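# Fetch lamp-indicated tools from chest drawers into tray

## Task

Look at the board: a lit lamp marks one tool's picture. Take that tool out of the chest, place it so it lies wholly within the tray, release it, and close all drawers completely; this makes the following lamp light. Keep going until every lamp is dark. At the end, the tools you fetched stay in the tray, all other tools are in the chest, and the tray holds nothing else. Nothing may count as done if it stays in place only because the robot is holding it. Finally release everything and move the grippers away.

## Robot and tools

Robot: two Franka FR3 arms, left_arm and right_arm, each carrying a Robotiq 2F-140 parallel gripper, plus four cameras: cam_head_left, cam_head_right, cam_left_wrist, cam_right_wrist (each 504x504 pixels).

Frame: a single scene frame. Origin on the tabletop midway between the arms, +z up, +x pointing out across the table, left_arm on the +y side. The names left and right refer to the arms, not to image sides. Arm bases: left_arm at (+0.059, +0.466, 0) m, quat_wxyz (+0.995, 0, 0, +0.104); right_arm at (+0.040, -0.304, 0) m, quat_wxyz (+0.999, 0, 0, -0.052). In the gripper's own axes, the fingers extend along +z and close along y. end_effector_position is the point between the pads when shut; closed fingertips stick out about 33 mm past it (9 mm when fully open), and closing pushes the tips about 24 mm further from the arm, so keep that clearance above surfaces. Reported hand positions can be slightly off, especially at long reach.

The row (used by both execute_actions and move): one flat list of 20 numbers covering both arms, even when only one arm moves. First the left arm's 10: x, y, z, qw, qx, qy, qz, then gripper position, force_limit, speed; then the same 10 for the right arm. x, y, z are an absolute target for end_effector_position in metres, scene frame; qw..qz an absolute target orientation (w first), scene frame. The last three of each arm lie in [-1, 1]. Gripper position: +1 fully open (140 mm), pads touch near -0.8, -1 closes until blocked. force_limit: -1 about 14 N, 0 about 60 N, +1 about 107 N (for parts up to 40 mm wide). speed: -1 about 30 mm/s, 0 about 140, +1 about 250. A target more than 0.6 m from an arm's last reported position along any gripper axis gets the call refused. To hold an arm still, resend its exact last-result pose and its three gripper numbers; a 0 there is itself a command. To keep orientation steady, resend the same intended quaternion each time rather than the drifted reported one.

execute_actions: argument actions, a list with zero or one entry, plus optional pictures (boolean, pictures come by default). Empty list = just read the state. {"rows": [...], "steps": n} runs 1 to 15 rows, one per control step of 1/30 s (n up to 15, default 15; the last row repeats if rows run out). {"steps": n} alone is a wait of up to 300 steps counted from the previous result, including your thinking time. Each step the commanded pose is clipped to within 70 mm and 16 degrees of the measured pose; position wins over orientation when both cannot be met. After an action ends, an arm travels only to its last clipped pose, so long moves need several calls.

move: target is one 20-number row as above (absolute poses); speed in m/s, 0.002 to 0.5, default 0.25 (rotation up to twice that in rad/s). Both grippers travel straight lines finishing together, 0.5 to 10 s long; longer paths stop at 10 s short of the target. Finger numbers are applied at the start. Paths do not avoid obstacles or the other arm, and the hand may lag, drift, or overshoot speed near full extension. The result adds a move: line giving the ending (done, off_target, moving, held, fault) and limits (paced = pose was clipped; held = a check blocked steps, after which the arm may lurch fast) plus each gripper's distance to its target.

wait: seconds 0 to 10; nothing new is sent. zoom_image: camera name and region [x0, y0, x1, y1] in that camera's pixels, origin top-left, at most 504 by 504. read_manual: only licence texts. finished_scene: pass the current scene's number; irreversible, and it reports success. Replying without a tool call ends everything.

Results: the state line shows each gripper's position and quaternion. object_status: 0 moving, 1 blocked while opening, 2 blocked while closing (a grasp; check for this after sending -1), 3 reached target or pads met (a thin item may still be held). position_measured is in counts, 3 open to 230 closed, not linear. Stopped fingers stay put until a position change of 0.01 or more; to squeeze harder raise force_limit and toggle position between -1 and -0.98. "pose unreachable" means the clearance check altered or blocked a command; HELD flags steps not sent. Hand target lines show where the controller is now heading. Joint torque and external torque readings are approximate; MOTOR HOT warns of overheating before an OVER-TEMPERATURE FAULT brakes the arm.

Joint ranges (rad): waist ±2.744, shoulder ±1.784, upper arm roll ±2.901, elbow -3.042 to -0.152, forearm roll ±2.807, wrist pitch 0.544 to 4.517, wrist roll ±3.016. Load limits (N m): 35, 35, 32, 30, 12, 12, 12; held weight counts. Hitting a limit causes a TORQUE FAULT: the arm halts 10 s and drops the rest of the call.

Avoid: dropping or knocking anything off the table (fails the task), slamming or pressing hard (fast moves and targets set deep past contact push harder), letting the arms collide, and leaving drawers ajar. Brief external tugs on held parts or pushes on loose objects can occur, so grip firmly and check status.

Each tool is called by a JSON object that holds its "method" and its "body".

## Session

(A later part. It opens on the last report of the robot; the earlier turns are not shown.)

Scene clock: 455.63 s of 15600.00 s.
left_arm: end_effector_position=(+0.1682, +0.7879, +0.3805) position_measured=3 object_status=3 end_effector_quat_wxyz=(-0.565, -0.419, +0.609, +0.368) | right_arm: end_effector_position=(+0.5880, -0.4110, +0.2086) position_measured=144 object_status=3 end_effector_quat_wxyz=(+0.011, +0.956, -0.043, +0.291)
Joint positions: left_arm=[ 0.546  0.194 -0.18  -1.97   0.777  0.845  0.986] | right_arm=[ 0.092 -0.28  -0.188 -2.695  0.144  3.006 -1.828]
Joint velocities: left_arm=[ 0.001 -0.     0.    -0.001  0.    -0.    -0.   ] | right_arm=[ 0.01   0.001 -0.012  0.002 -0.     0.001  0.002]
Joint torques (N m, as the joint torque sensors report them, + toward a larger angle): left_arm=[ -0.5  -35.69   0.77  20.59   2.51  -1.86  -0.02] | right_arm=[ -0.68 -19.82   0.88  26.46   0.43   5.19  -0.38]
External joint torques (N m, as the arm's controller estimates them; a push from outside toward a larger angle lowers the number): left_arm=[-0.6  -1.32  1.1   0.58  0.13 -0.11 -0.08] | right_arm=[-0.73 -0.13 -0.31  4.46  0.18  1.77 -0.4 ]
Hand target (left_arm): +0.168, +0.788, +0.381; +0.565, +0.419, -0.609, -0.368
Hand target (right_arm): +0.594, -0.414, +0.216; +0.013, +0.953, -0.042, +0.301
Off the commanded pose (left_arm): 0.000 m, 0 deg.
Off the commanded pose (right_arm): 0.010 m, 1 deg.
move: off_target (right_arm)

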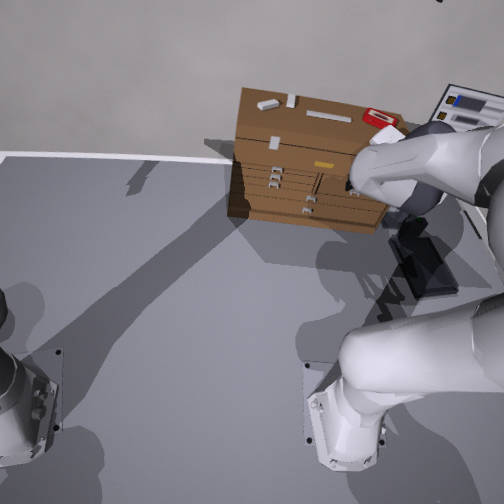

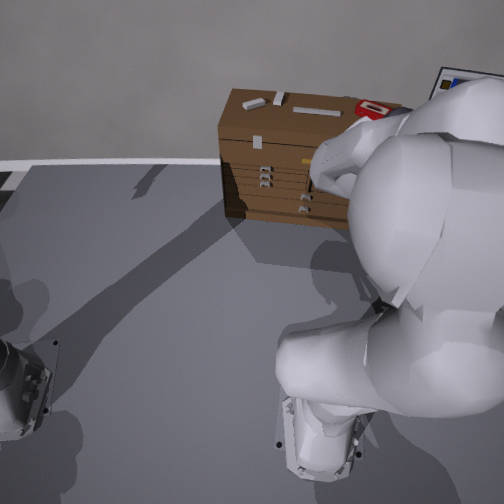

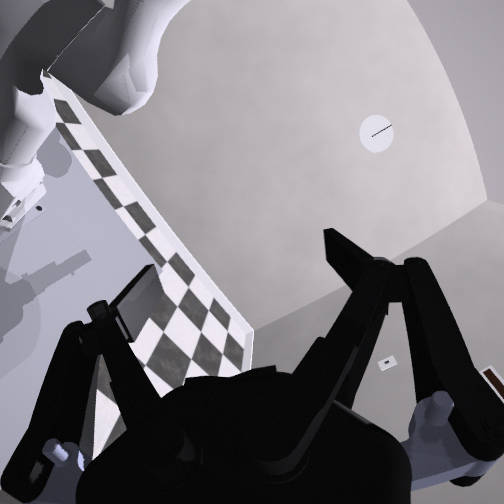

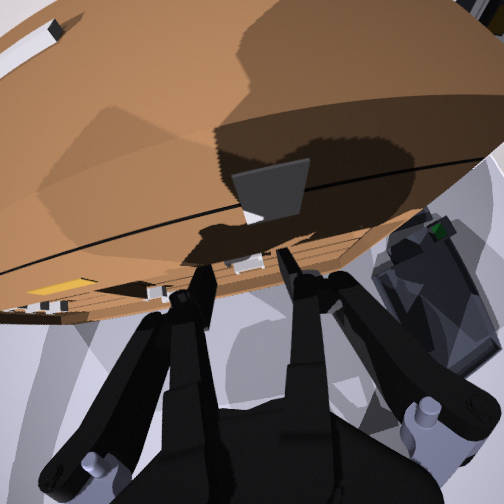

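Shut. Down to R2.

{"method": "move", "body": {"target": [0.1682,0.7879,0.3805,-0.565,-0.419,0.609,0.368,1,0,0,0.581,-0.412,0.178,0.013,0.953,-0.0416,0.301,-0.12,0.3,-0.5], "speed": 0.04}}

{"method": "move", "body": {"target": [0.1682,0.7879,0.3805,-0.565,-0.419,0.609,0.368,1,0,0,0.590,-0.413,0.177,0.013,0.953,-0.0416,0.301,-0.12,0.3,-0.5], "speed": 0.02}}

{"method": "move", "body": {"target": [0.1682,0.7879,0.3805,-0.565,-0.419,0.609,0.368,1,0,0,0.590,-0.413,0.177,0.013,0.953,-0.0416,0.301,-1,0.3,-0.5], "speed": 0.02}}

{"method": "zoom_image", "body": {"camera": "cam_right_wrist", "region": [170,170,320,290]}}

Scene clock: 471.43 s of 15600.00 s.
left_arm: end_effector_position=(+0.1682, +0.7879, +0.3805) position_measured=3 object_status=3 end_effector_quat_wxyz=(-0.565, -0.419, +0.609, +0.368) | right_arm: end_effector_position=(+0.5807, -0.4110, +0.1777) position_measured=144 object_status=3 end_effector_quat_wxyz=(+0.010, +0.953, -0.047, +0.299)
Joint positions: left_arm=[ 0.546  0.194 -0.18  -1.97   0.777  0.845  0.986] | right_arm=[ 0.23  -0.231 -0.323 -2.753  0.175  3.137 -1.86 ]
Joint velocities: left_arm=[ 0.     0.     0.    -0.001 -0.002 -0.     0.   ] | right_arm=[ 0.022 -0.001 -0.027 -0.002  0.002  0.015 -0.005]
Joint torques (N m, as the joint torque sensors report them, + toward a larger angle): left_arm=[  0.15 -35.2    1.    20.65   2.42  -1.84   0.06] | right_arm=[  1.68 -18.87   2.47  19.54  -0.73   3.94  -0.56]
External joint torques (N m, as the arm's controller estimates them; a push from outside toward a larger angle lowers the number): left_arm=[ 0.21 -0.91  1.48  0.68  0.06 -0.1   0.  ] | right_arm=[ 1.72  0.39  0.83 -0.87 -0.78  0.55 -0.57]
Hand target (left_arm): +0.168, +0.788, +0.381; +0.565, +0.419, -0.609, -0.368
Hand target (right_arm): +0.581, -0.411, +0.178; +0.013, +0.953, -0.041, +0.301
Off the commanded pose (left_arm): 0.000 m, 0 deg.
Off the commanded pose (right_arm): 0.001 m, 1 deg.
After step 90, 11.53 s passed at rest.
move: done

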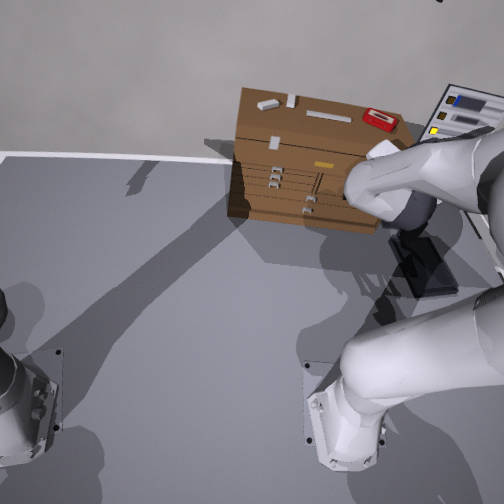

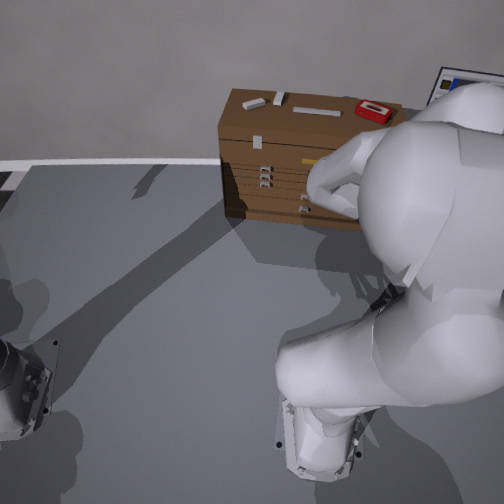

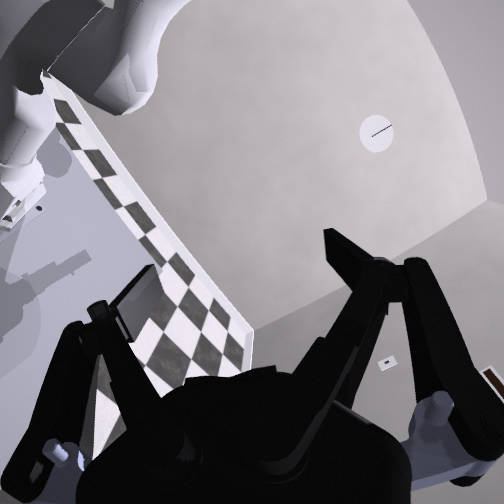

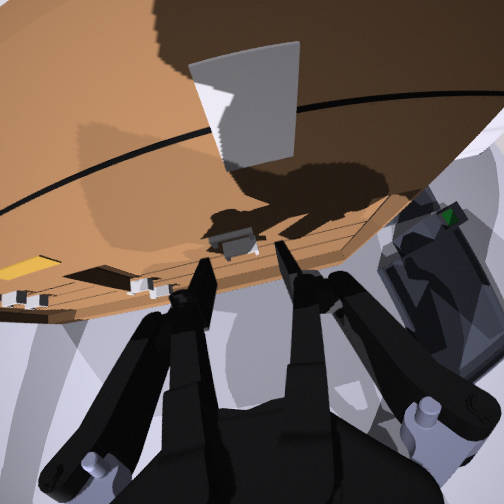

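Scene clock: 472.13 s of 15600.00 s.
left_arm: end_effector_position=(+0.1682, +0.7879, +0.3805) position_measured=3 object_status=3 end_effector_quat_wxyz=(-0.565, -0.419, +0.609, +0.368) | right_arm: end_effector_position=(+0.5880, -0.4123, +0.1760) position_measured=144 object_status=3 end_effector_quat_wxyz=(+0.011, +0.953, -0.045, +0.299)
Joint positions: left_arm=[ 0.546  0.194 -0.18  -1.97   0.777  0.845  0.986] | right_arm=[ 0.269 -0.206 -0.36  -2.73   0.175  3.14  -1.863]
Joint velocities: left_arm=[ 0.     0.    -0.001  0.001 -0.001 -0.001  0.003] | right_arm=[ 0.022 -0.    -0.026  0.    -0.002  0.002 -0.003]
Joint torques (N m, as the joint torque sensors report them, + toward a larger angle): left_arm=[ -0.15 -34.87   0.78  20.83   2.59  -1.77   0.04] | right_arm=[  1.2  -17.52   1.58  22.19  -0.33   4.11  -0.4 ]
External joint torques (N m, as the arm's controller estimates them; a push from outside toward a larger angle lowers the number): left_arm=[-0.18 -0.62  1.18  0.84  0.23 -0.04 -0.02] | right_arm=[ 1.21  2.21 -0.11  1.91 -0.38  0.73 -0.41]
Hand target (left_arm): +0.168, +0.788, +0.381; +0.565, +0.419, -0.609, -0.368
Hand target (right_arm): +0.590, -0.413, +0.177; +0.013, +0.953, -0.042, +0.301
Off the commanded pose (left_arm): 0.000 m, 0 deg.
Off the commanded pose (right_arm): 0.002 m, 1 deg.
move: done

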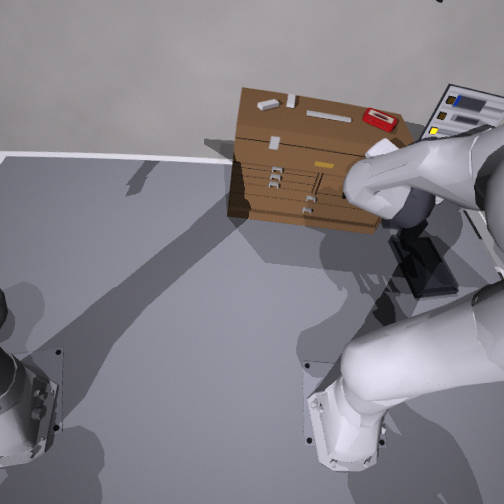

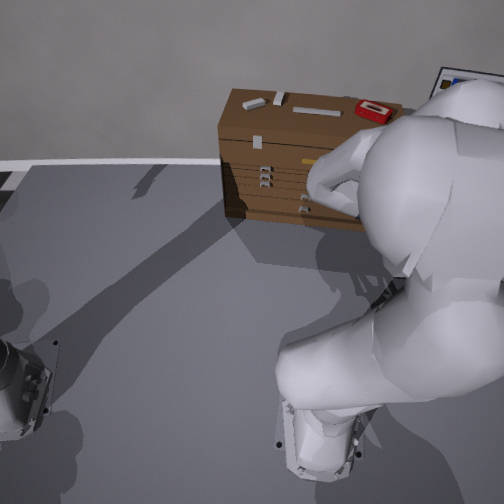

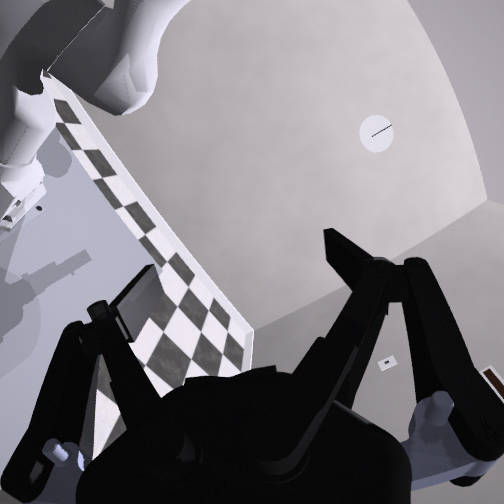

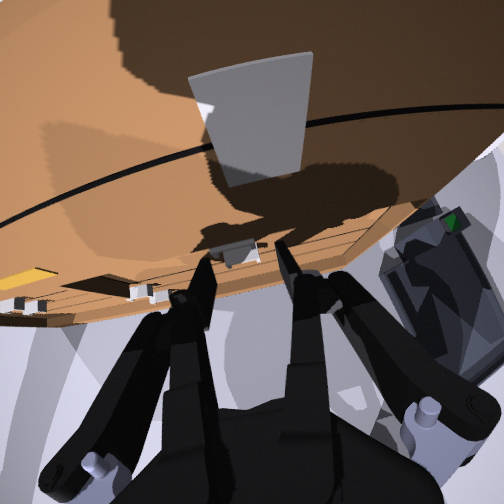

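Scene clock: 472.83 s of 15600.00 s.
left_arm: end_effector_position=(+0.1682, +0.7879, +0.3805) position_measured=3 object_status=3 end_effector_quat_wxyz=(-0.565, -0.419, +0.609, +0.368) | right_arm: end_effector_position=(+0.5870, -0.4118, +0.1745) position_measured=194 object_status=2 end_effector_quat_wxyz=(+0.010, +0.954, -0.045, +0.297)
Joint positions: left_arm=[ 0.546  0.194 -0.18  -1.97   0.777  0.845  0.986] | right_arm=[ 0.273 -0.206 -0.364 -2.732  0.175  3.139 -1.863]
Joint velocities: left_arm=[ 0.002 -0.001  0.001  0.    -0.     0.001 -0.   ] | right_arm=[ 0.002 -0.002 -0.003  0.001  0.001 -0.     0.001]
Joint torques (N m, as the joint torque sensors report them, + toward a larger angle): left_arm=[  0.26 -35.41   0.39  21.01   2.52  -1.8    0.11] | right_arm=[  0.66 -17.95   1.04  23.41  -0.61   4.33  -0.38]
External joint torques (N m, as the arm's controller estimates them; a push from outside toward a larger angle lowers the number): left_arm=[ 0.17 -0.9   0.74  0.94  0.14 -0.06  0.05] | right_arm=[ 0.69  1.9  -0.64  3.   -0.66  0.92 -0.39]
Hand target (left_arm): +0.168, +0.788, +0.381; +0.565, +0.419, -0.609, -0.368
Hand target (right_arm): +0.590, -0.413, +0.177; +0.013, +0.953, -0.042, +0.301
Off the commanded pose (left_arm): 0.000 m, 0 deg.
Off the commanded pose (right_arm): 0.004 m, 1 deg.
move: off_target (right_arm)

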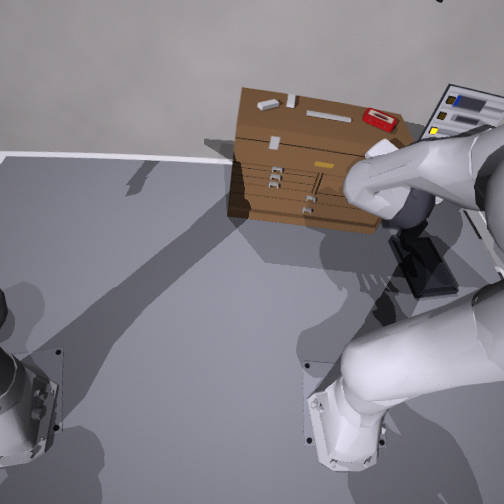

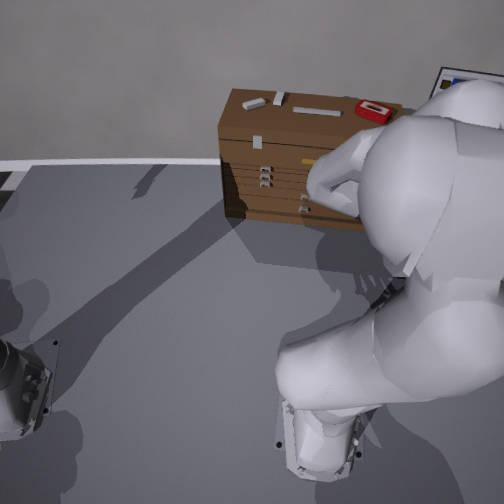

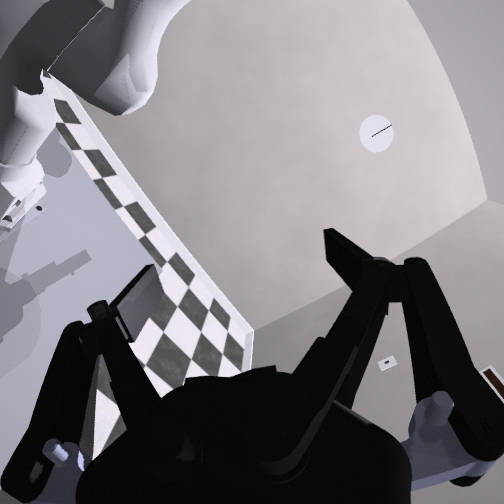

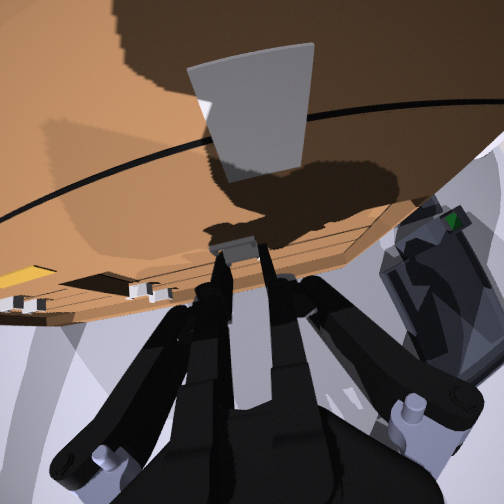

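Region (170, 170, 320, 290) of cam_right_wrist's 504x504 image, scaled by 3.360, with more detail than that image has; it fills the top 403 rows of this view, and the rest is white.

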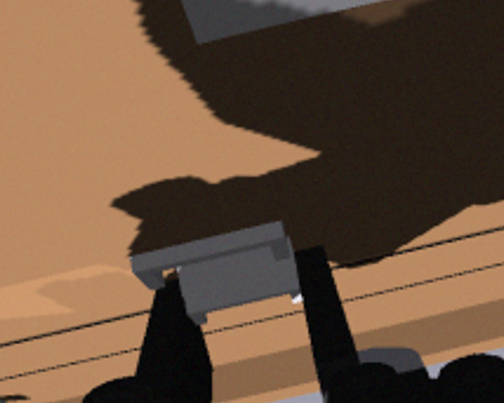

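{"method": "move", "body": {"target": [0.1682,0.7879,0.3805,-0.565,-0.419,0.609,0.368,1,0,0,0.431,-0.398,0.186,0.001,0.9987,-0.0436,0.026,-1,0.3,-0.5], "speed": 0.06}}

Scene clock: 485.40 s of 15600.00 s.
left_arm: end_effector_position=(+0.1682, +0.7879, +0.3805) position_measured=3 object_status=3 end_effector_quat_wxyz=(-0.565, -0.419, +0.609, +0.368) | right_arm: end_effector_position=(+0.4302, -0.3975, +0.1861) position_measured=194 object_status=2 end_effector_quat_wxyz=(-0.003, +0.999, -0.043, +0.027)
Joint positions: left_arm=[ 0.546  0.194 -0.18  -1.97   0.777  0.845  0.986] | right_arm=[-0.093 -0.456 -0.048 -2.639 -0.006  2.236 -1.724]
Joint velocities: left_arm=[-0.001 -0.002  0.    -0.002 -0.    -0.    -0.   ] | right_arm=[-0.003 -0.002  0.006  0.001 -0.001 -0.014  0.002]
Joint torques (N m, as the joint torque sensors report them, + toward a larger angle): left_arm=[  0.13 -35.05   0.5   20.65   2.49  -1.82   0.01] | right_arm=[ -1.11 -17.62   1.16  25.77  -0.18   1.36   0.09]
External joint torques (N m, as the arm's controller estimates them; a push from outside toward a larger angle lowers the number): left_arm=[ 0.25 -0.65  1.04  0.65  0.13 -0.08 -0.05] | right_arm=[-1.13 -2.56  1.07  2.54 -0.9  -1.27  0.09]
Hand target (left_arm): +0.168, +0.788, +0.381; +0.565, +0.419, -0.609, -0.368
Hand target (right_arm): +0.429, -0.398, +0.188; -0.002, +0.999, -0.045, +0.026
Off the commanded pose (left_arm): 0.000 m, 0 deg.
Off the commanded pose (right_arm): 0.001 m, 0 deg.
After step 90, 4.57 s passed at rest.
move: done

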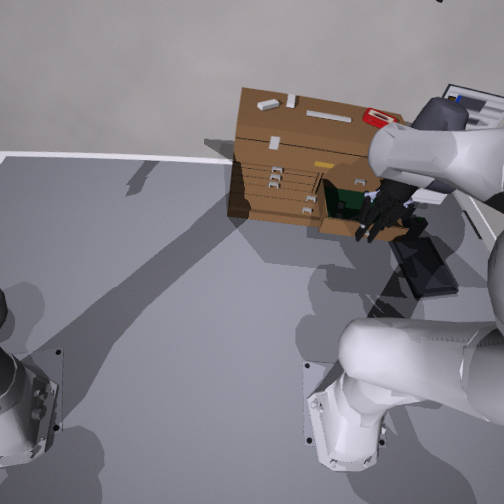

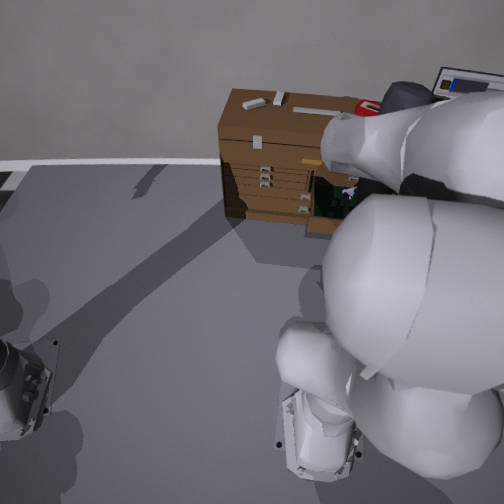

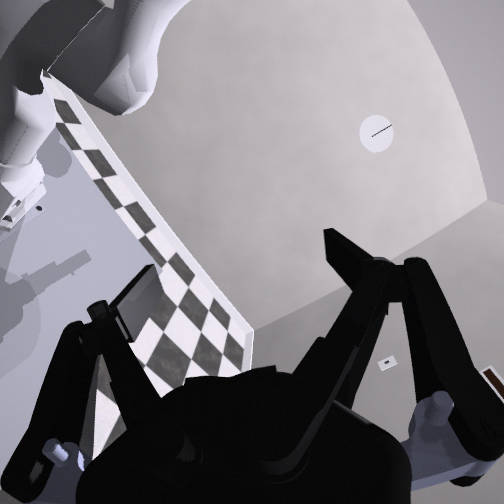

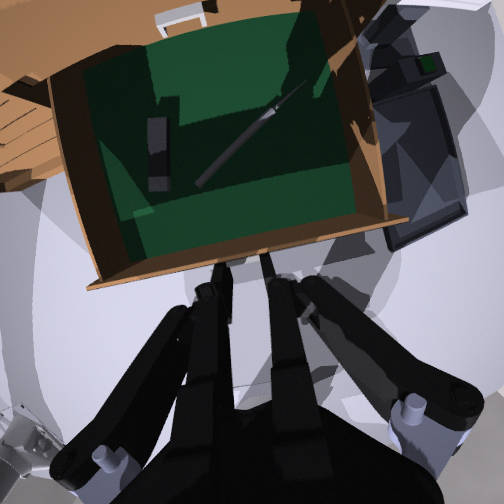

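{"method": "move", "body": {"target": [0.1682,0.7879,0.3805,-0.565,-0.419,0.609,0.368,1,0,0,0.430,-0.398,0.187,0.001,0.9987,-0.0436,0.026,-0.12,0.3,-0.5], "speed": 0.02}}

{"method": "move", "body": {"target": [0.1682,0.7879,0.3805,-0.565,-0.419,0.609,0.368,1,0,0,0.428,-0.398,0.26,0.001,0.9987,-0.0436,0.026,-0.12,0.3,-0.5], "speed": 0.1}}

{"method": "move", "body": {"target": [0.1682,0.7879,0.3805,-0.565,-0.419,0.609,0.368,1,0,0,0.512,-0.412,0.225,0.092,0.835,-0.522,0.1476,-0.3,0,-0.5], "speed": 0.12}}

Scene clock: 513.27 s of 15600.00 s.
left_arm: end_effector_position=(+0.1682, +0.7879, +0.3805) position_measured=3 object_status=3 end_effector_quat_wxyz=(-0.565, -0.419, +0.609, +0.368) | right_arm: end_effector_position=(+0.4300, -0.3970, +0.1863) position_measured=144 object_status=3 end_effector_quat_wxyz=(-0.001, +0.999, -0.041, +0.026)
Joint positions: left_arm=[ 0.546  0.194 -0.18  -1.97   0.777  0.845  0.986] | right_arm=[-0.097 -0.456 -0.04  -2.638 -0.008  2.234 -1.723]
Joint velocities: left_arm=[ 0.    -0.001  0.001  0.001  0.    -0.     0.001] | right_arm=[-0.008 -0.001  0.008  0.001  0.    -0.     0.   ]
Joint torques (N m, as the joint torque sensors report them, + toward a larger angle): left_arm=[  0.34 -35.12   0.31  20.42   2.51  -1.82   0.04] | right_arm=[ -1.97 -15.63   2.34  24.27  -0.12   2.35   0.23]
External joint torques (N m, as the arm's controller estimates them; a push from outside toward a larger angle lowers the number): left_arm=[ 0.24 -0.63  0.64  0.32  0.12 -0.07 -0.02] | right_arm=[-1.99 -0.4   2.34  0.88 -0.85 -0.3   0.23]
Hand target (left_arm): +0.168, +0.788, +0.381; +0.565, +0.419, -0.609, -0.368
Hand target (right_arm): +0.430, -0.398, +0.187; +0.001, +0.999, -0.044, +0.026
Off the commanded pose (left_arm): 0.000 m, 0 deg.
Off the commanded pose (right_arm): 0.001 m, 0 deg.
After step 90, 24.17 s passed at rest.
move: done

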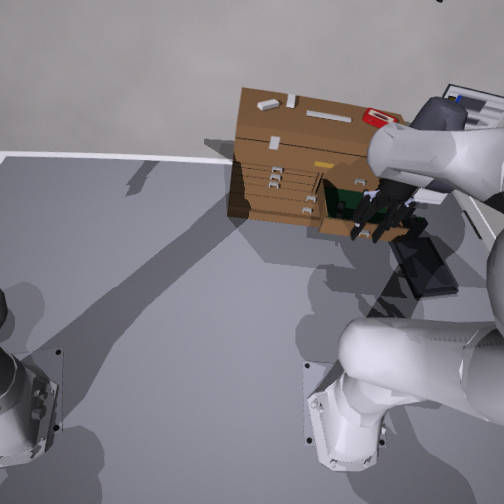

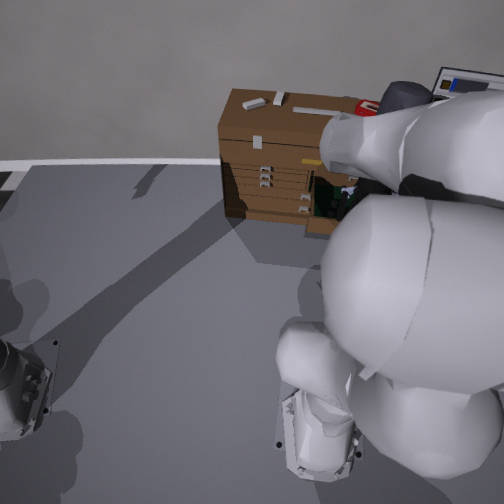

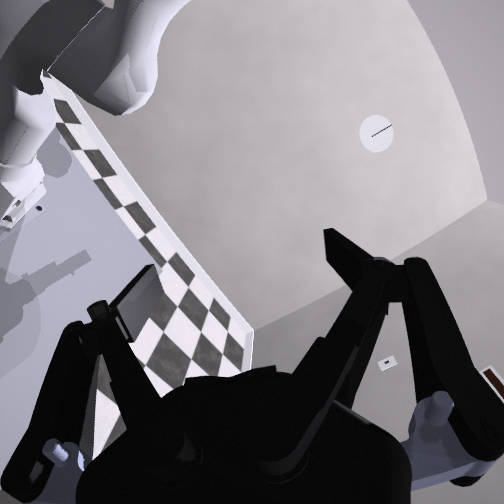

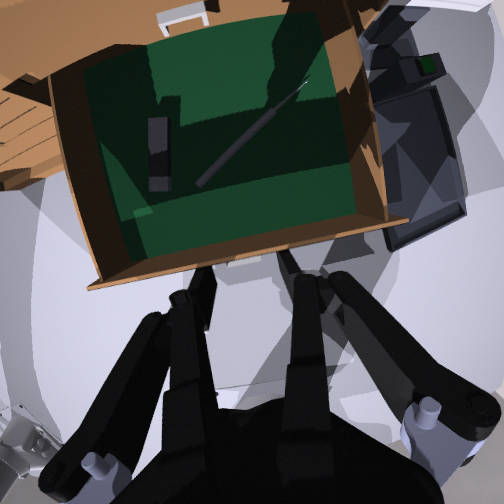

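Scene clock: 514.60 s of 15600.00 s.
left_arm: end_effector_position=(+0.1682, +0.7879, +0.3805) position_measured=3 object_status=3 end_effector_quat_wxyz=(-0.565, -0.419, +0.609, +0.368) | right_arm: end_effector_position=(+0.4294, -0.3984, +0.2596) position_measured=144 object_status=3 end_effector_quat_wxyz=(+0.001, +0.999, -0.042, +0.028)
Joint positions: left_arm=[ 0.546  0.194 -0.18  -1.97   0.777  0.845  0.986] | right_arm=[-0.104 -0.537 -0.033 -2.508 -0.008  2.027 -1.722]
Joint velocities: left_arm=[ 0.001  0.    -0.     0.    -0.001  0.    -0.001] | right_arm=[-0.004 -0.     0.004  0.    -0.    -0.009  0.001]
Joint torques (N m, as the joint torque sensors report them, + toward a larger angle): left_arm=[ -0.27 -34.95   0.85  20.24   2.43  -1.87   0.04] | right_arm=[ -1.31 -14.32   1.28  25.47   0.26   1.9    0.16]
External joint torques (N m, as the arm's controller estimates them; a push from outside toward a larger angle lowers the number): left_arm=[-0.38 -0.7   1.17  0.29  0.07 -0.13 -0.02] | right_arm=[-1.36 -0.79  1.29  1.04 -0.57 -0.75  0.16]
Hand target (left_arm): +0.168, +0.788, +0.381; +0.565, +0.419, -0.609, -0.368
Hand target (right_arm): +0.428, -0.399, +0.260; +0.001, +0.999, -0.045, +0.026
Off the commanded pose (left_arm): 0.000 m, 0 deg.
Off the commanded pose (right_arm): 0.001 m, 0 deg.
move: done

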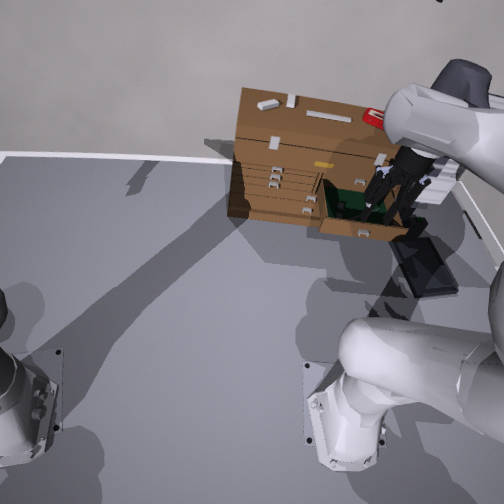

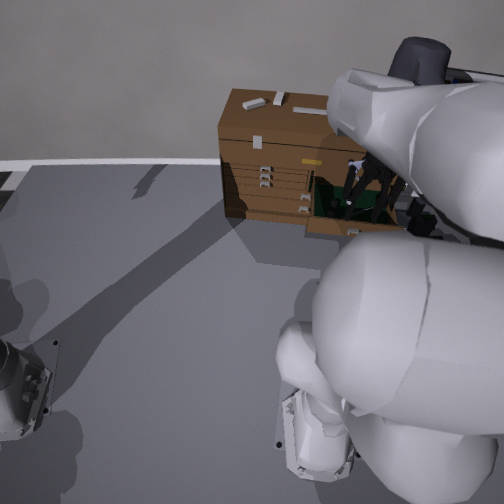

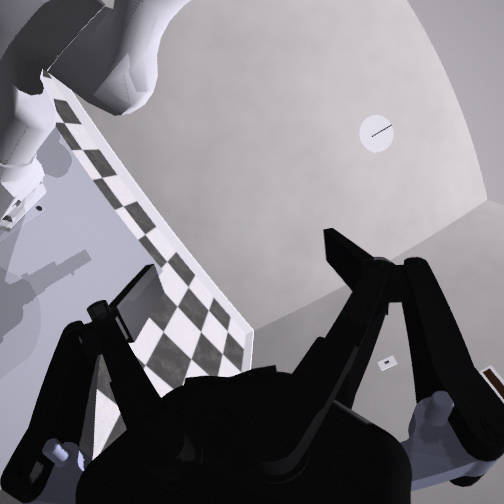

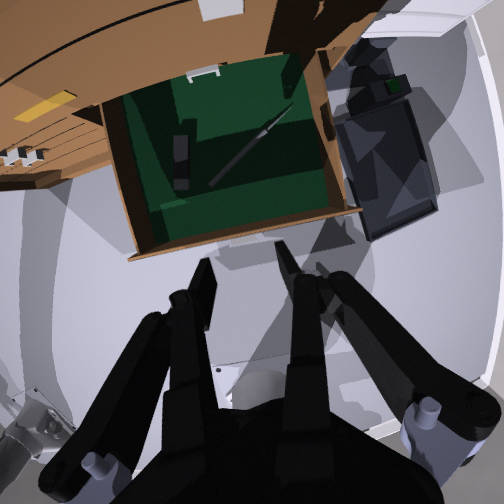

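Scene clock: 519.77 s of 15600.00 s.
left_arm: end_effector_position=(+0.1682, +0.7879, +0.3805) position_measured=3 object_status=3 end_effector_quat_wxyz=(-0.565, -0.419, +0.609, +0.368) | right_arm: end_effector_position=(+0.5108, -0.4138, +0.2252) position_measured=167 object_status=3 end_effector_quat_wxyz=(+0.096, +0.839, -0.516, +0.144)
Joint positions: left_arm=[ 0.546  0.194 -0.18  -1.97   0.777  0.845  0.986] | right_arm=[-0.816 -0.492  0.805 -2.502  0.079  2.341 -0.66 ]
Joint velocities: left_arm=[-0.    -0.    -0.001  0.002  0.001 -0.001 -0.001] | right_arm=[-0.008 -0.003  0.006 -0.001  0.006 -0.     0.022]
Joint torques (N m, as the joint torque sensors report them, + toward a larger angle): left_arm=[  0.2  -35.32   0.63  20.41   2.54  -1.82   0.05] | right_arm=[-1.32 -8.72 -8.5  23.48  1.3   3.18  0.32]
External joint torques (N m, as the arm's controller estimates them; a push from outside toward a larger angle lowers the number): left_arm=[ 0.27 -0.89  1.12  0.35  0.17 -0.08 -0.01] | right_arm=[-1.25 -1.3   1.14  1.05  0.63  0.33  0.31]
Hand target (left_arm): +0.168, +0.788, +0.381; +0.565, +0.419, -0.609, -0.368
Hand target (right_arm): +0.512, -0.413, +0.226; +0.094, +0.834, -0.523, +0.147
Off the commanded pose (left_arm): 0.000 m, 0 deg.
Off the commanded pose (right_arm): 0.002 m, 1 deg.
move: done

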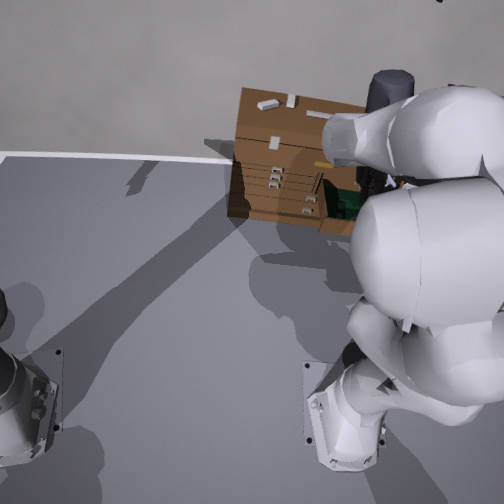

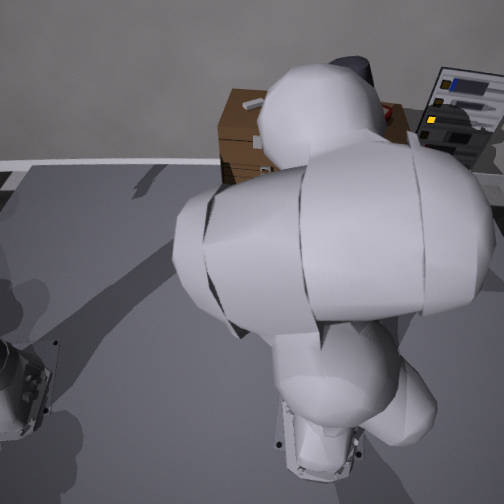

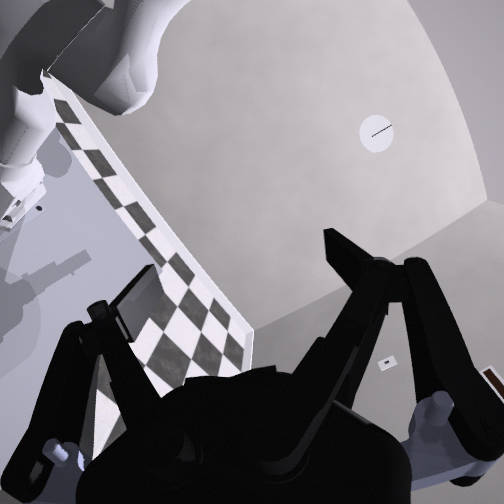

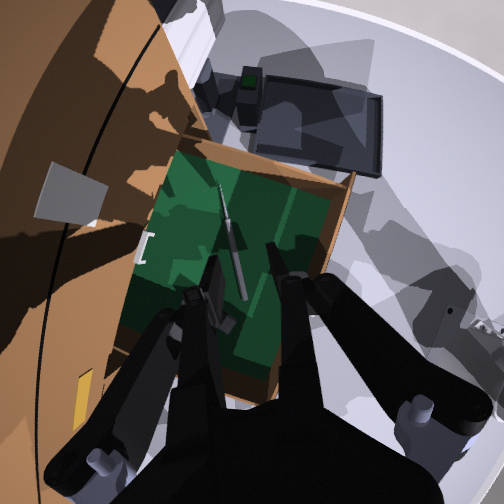

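{"method": "move", "body": {"target": [0.1682,0.7879,0.3805,-0.565,-0.419,0.609,0.368,1,0,0,0.519,-0.411,0.195,0.092,0.835,-0.522,0.1476,-0.3,0,-0.5], "speed": 0.04}}

{"method": "zoom_image", "body": {"camera": "cam_right_wrist", "region": [170,150,330,330]}}

Scene clock: 528.27 s of 15600.00 s.
left_arm: end_effector_position=(+0.1682, +0.7879, +0.3805) position_measured=3 object_status=3 end_effector_quat_wxyz=(-0.565, -0.419, +0.609, +0.368) | right_arm: end_effector_position=(+0.5178, -0.4107, +0.1948) position_measured=167 object_status=3 end_effector_quat_wxyz=(+0.094, +0.838, -0.518, +0.145)
Joint positions: left_arm=[ 0.546  0.194 -0.18  -1.97   0.777  0.845  0.986] | right_arm=[-0.884 -0.444  0.896 -2.528  0.074  2.427 -0.626]
Joint velocities: left_arm=[-0.001  0.001  0.     0.    -0.    -0.001  0.001] | right_arm=[-0.013  0.     0.014  0.    -0.     0.014  0.006]
Joint torques (N m, as the joint torque sensors report them, + toward a larger angle): left_arm=[ -0.24 -34.8    0.36  20.5    2.49  -1.82   0.03] | right_arm=[-1.14 -7.54 -7.93 21.76  0.92  3.54  0.27]
External joint torques (N m, as the arm's controller estimates them; a push from outside toward a larger angle lowers the number): left_arm=[-0.23 -0.37  0.79  0.44  0.12 -0.08 -0.03] | right_arm=[-1.17 -0.58  1.36 -0.09  0.2   0.7   0.26]
Hand target (left_arm): +0.168, +0.788, +0.381; +0.565, +0.419, -0.609, -0.368
Hand target (right_arm): +0.519, -0.411, +0.195; +0.092, +0.835, -0.522, +0.148
Off the commanded pose (left_arm): 0.000 m, 0 deg.
Off the commanded pose (right_arm): 0.001 m, 1 deg.
After step 90, 4.33 s passed at rest.
move: done

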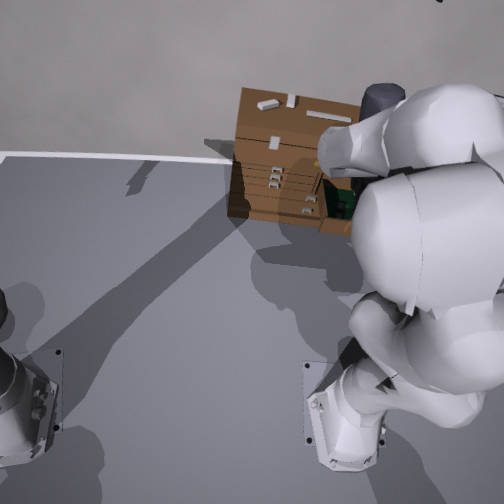

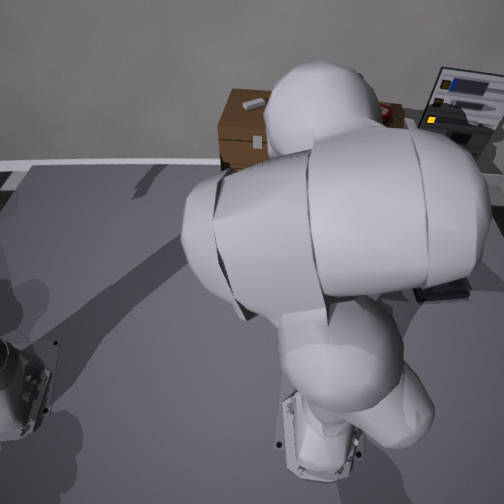

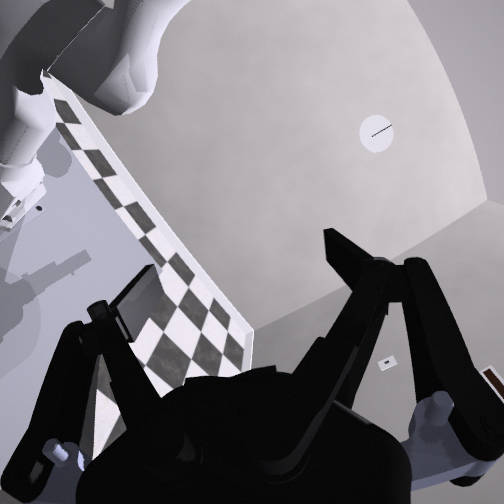

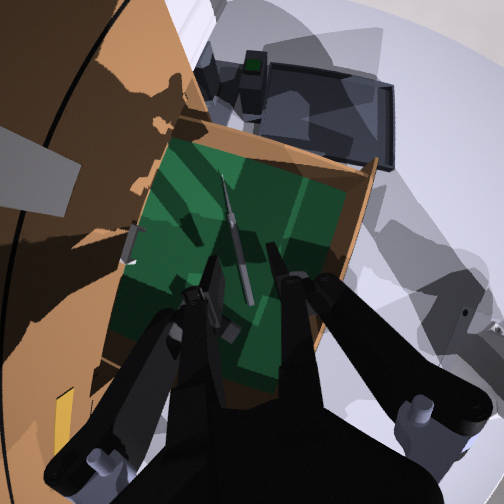

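Region (170, 150, 330, 330) of cam_right_wrist's 504x504 image, scaled by 2.800, with more detail than that image has.

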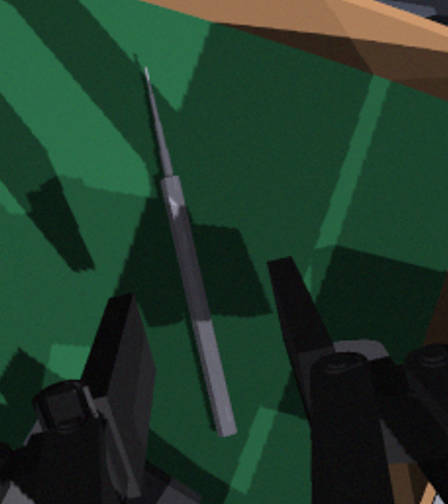

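{"method": "move", "body": {"target": [0.1682,0.7879,0.3805,-0.565,-0.419,0.609,0.368,1,0,0,0.522,-0.410,0.182,0.092,0.835,-0.522,0.1476,-0.55,0,-0.5], "speed": 0.015}}

{"method": "zoom_image", "body": {"camera": "cam_right_wrist", "region": [170,150,330,330]}}

Scene clock: 536.93 s of 15600.00 s.
left_arm: end_effector_position=(+0.1682, +0.7879, +0.3805) position_measured=3 object_status=3 end_effector_quat_wxyz=(-0.565, -0.419, +0.609, +0.368) | right_arm: end_effector_position=(+0.5210, -0.4097, +0.1823) position_measured=199 object_status=3 end_effector_quat_wxyz=(+0.093, +0.837, -0.518, +0.146)
Joint positions: left_arm=[ 0.546  0.194 -0.18  -1.97   0.777  0.845  0.986] | right_arm=[-0.931 -0.425  0.951 -2.534  0.074  2.462 -0.612]
Joint velocities: left_arm=[ 0.    -0.     0.001  0.001  0.     0.001 -0.   ] | right_arm=[-0.017  0.     0.015 -0.     0.001  0.012  0.004]
Joint torques (N m, as the joint torque sensors report them, + toward a larger angle): left_arm=[ -0.11 -35.12   0.71  20.61   2.46  -1.83   0.05] | right_arm=[-1.04 -6.27 -7.93 21.16  0.81  3.38  0.2 ]
External joint torques (N m, as the arm's controller estimates them; a push from outside toward a larger angle lowers the number): left_arm=[-0.19 -0.66  1.07  0.55  0.08 -0.09 -0.01] | right_arm=[-0.96  0.04  1.48 -0.43  0.06  0.53  0.19]
Hand target (left_arm): +0.168, +0.788, +0.381; +0.565, +0.419, -0.609, -0.368
Hand target (right_arm): +0.522, -0.410, +0.182; +0.092, +0.835, -0.522, +0.148
Off the commanded pose (left_arm): 0.000 m, 0 deg.
Off the commanded pose (right_arm): 0.001 m, 1 deg.
After step 90, 4.53 s passed at rest.
move: done

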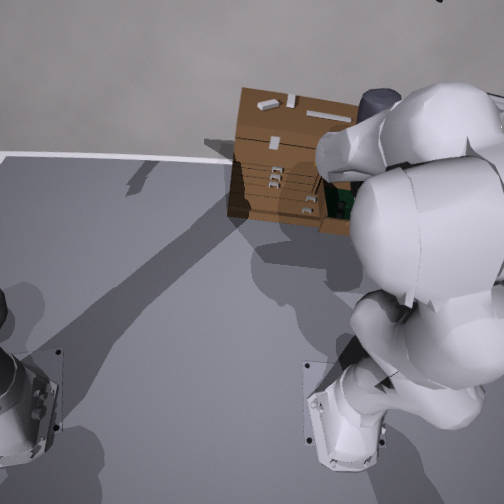

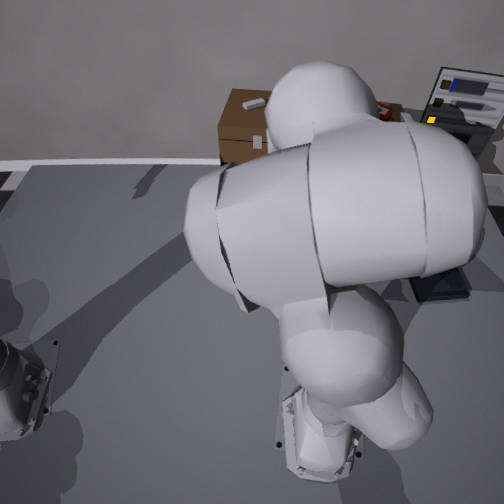

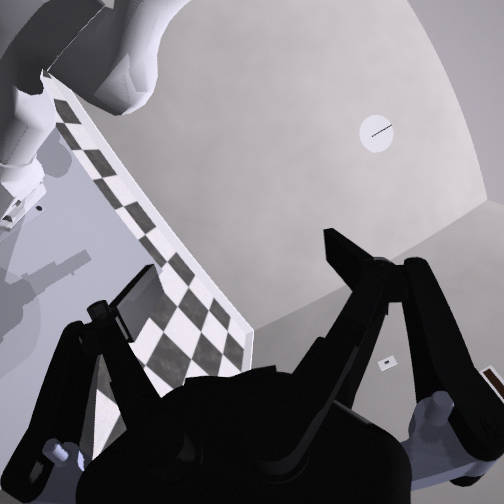

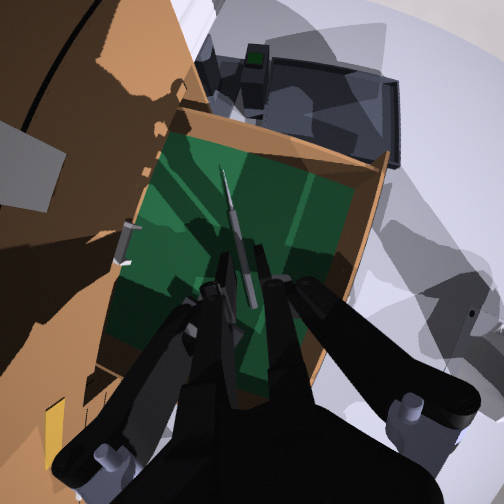

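Region (170, 150, 330, 330) of cam_right_wrist's 504x504 image, scaled by 2.800, with more detail than that image has.

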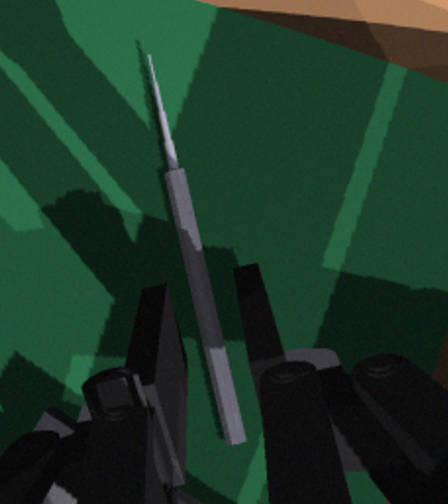

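{"method": "move", "body": {"target": [0.1682,0.7879,0.3805,-0.565,-0.419,0.609,0.368,1,0,0,0.522,-0.410,0.176,0.092,0.835,-0.522,0.1476,-0.55,0,-0.5], "speed": 0.01}}

Scene clock: 543.13 s of 15600.00 s.
left_arm: end_effector_position=(+0.1682, +0.7879, +0.3805) position_measured=3 object_status=3 end_effector_quat_wxyz=(-0.565, -0.419, +0.609, +0.368) | right_arm: end_effector_position=(+0.5215, -0.4098, +0.1769) position_measured=199 object_status=3 end_effector_quat_wxyz=(+0.094, +0.837, -0.518, +0.146)
Joint positions: left_arm=[ 0.546  0.194 -0.18  -1.97   0.777  0.845  0.986] | right_arm=[-0.949 -0.42   0.973 -2.541  0.074  2.479 -0.608]
Joint velocities: left_arm=[-0.     0.     0.    -0.    -0.001 -0.    -0.001] | right_arm=[-0.005 -0.     0.008  0.001  0.     0.008  0.002]
Joint torques (N m, as the joint torque sensors report them, + toward a larger angle): left_arm=[ -0.19 -35.29   0.82  20.27   2.47  -1.77   0.06] | right_arm=[-1.85 -5.47 -7.26 20.38  1.04  3.52  0.24]
External joint torques (N m, as the arm's controller estimates them; a push from outside toward a larger angle lowers the number): left_arm=[-0.16 -0.99  1.27  0.29  0.11 -0.03  0.  ] | right_arm=[-1.92  0.54  1.98 -1.07  0.29  0.67  0.23]
Hand target (left_arm): +0.168, +0.788, +0.381; +0.565, +0.419, -0.609, -0.368
Hand target (right_arm): +0.522, -0.410, +0.176; +0.092, +0.835, -0.522, +0.148
Off the commanded pose (left_arm): 0.000 m, 0 deg.
Off the commanded pose (right_arm): 0.001 m, 1 deg.
After step 90, 2.33 s passed at rest.
move: done

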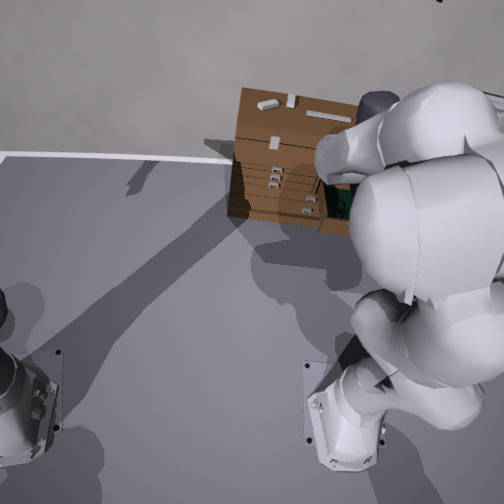

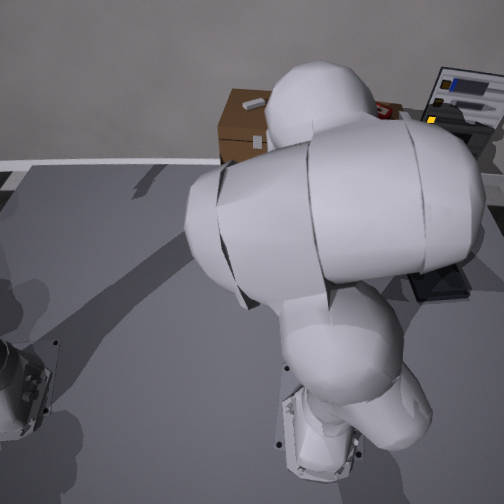

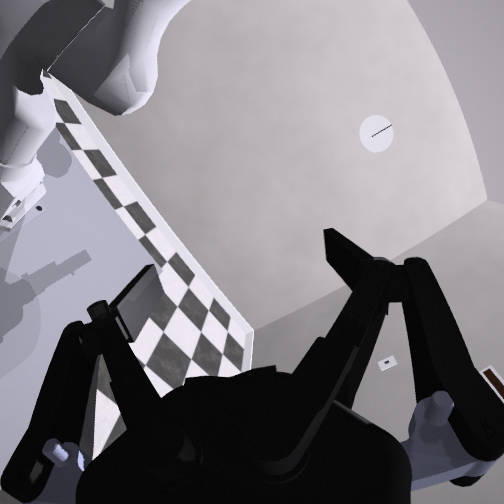

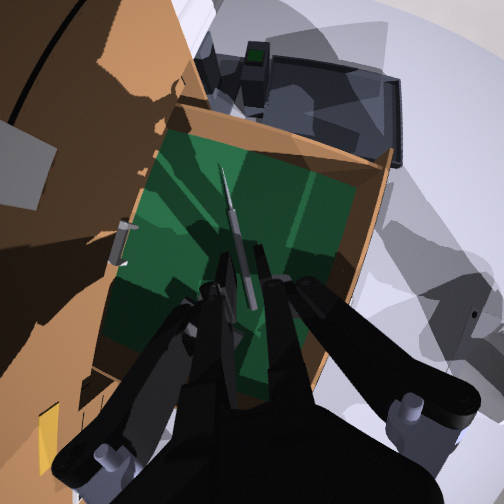

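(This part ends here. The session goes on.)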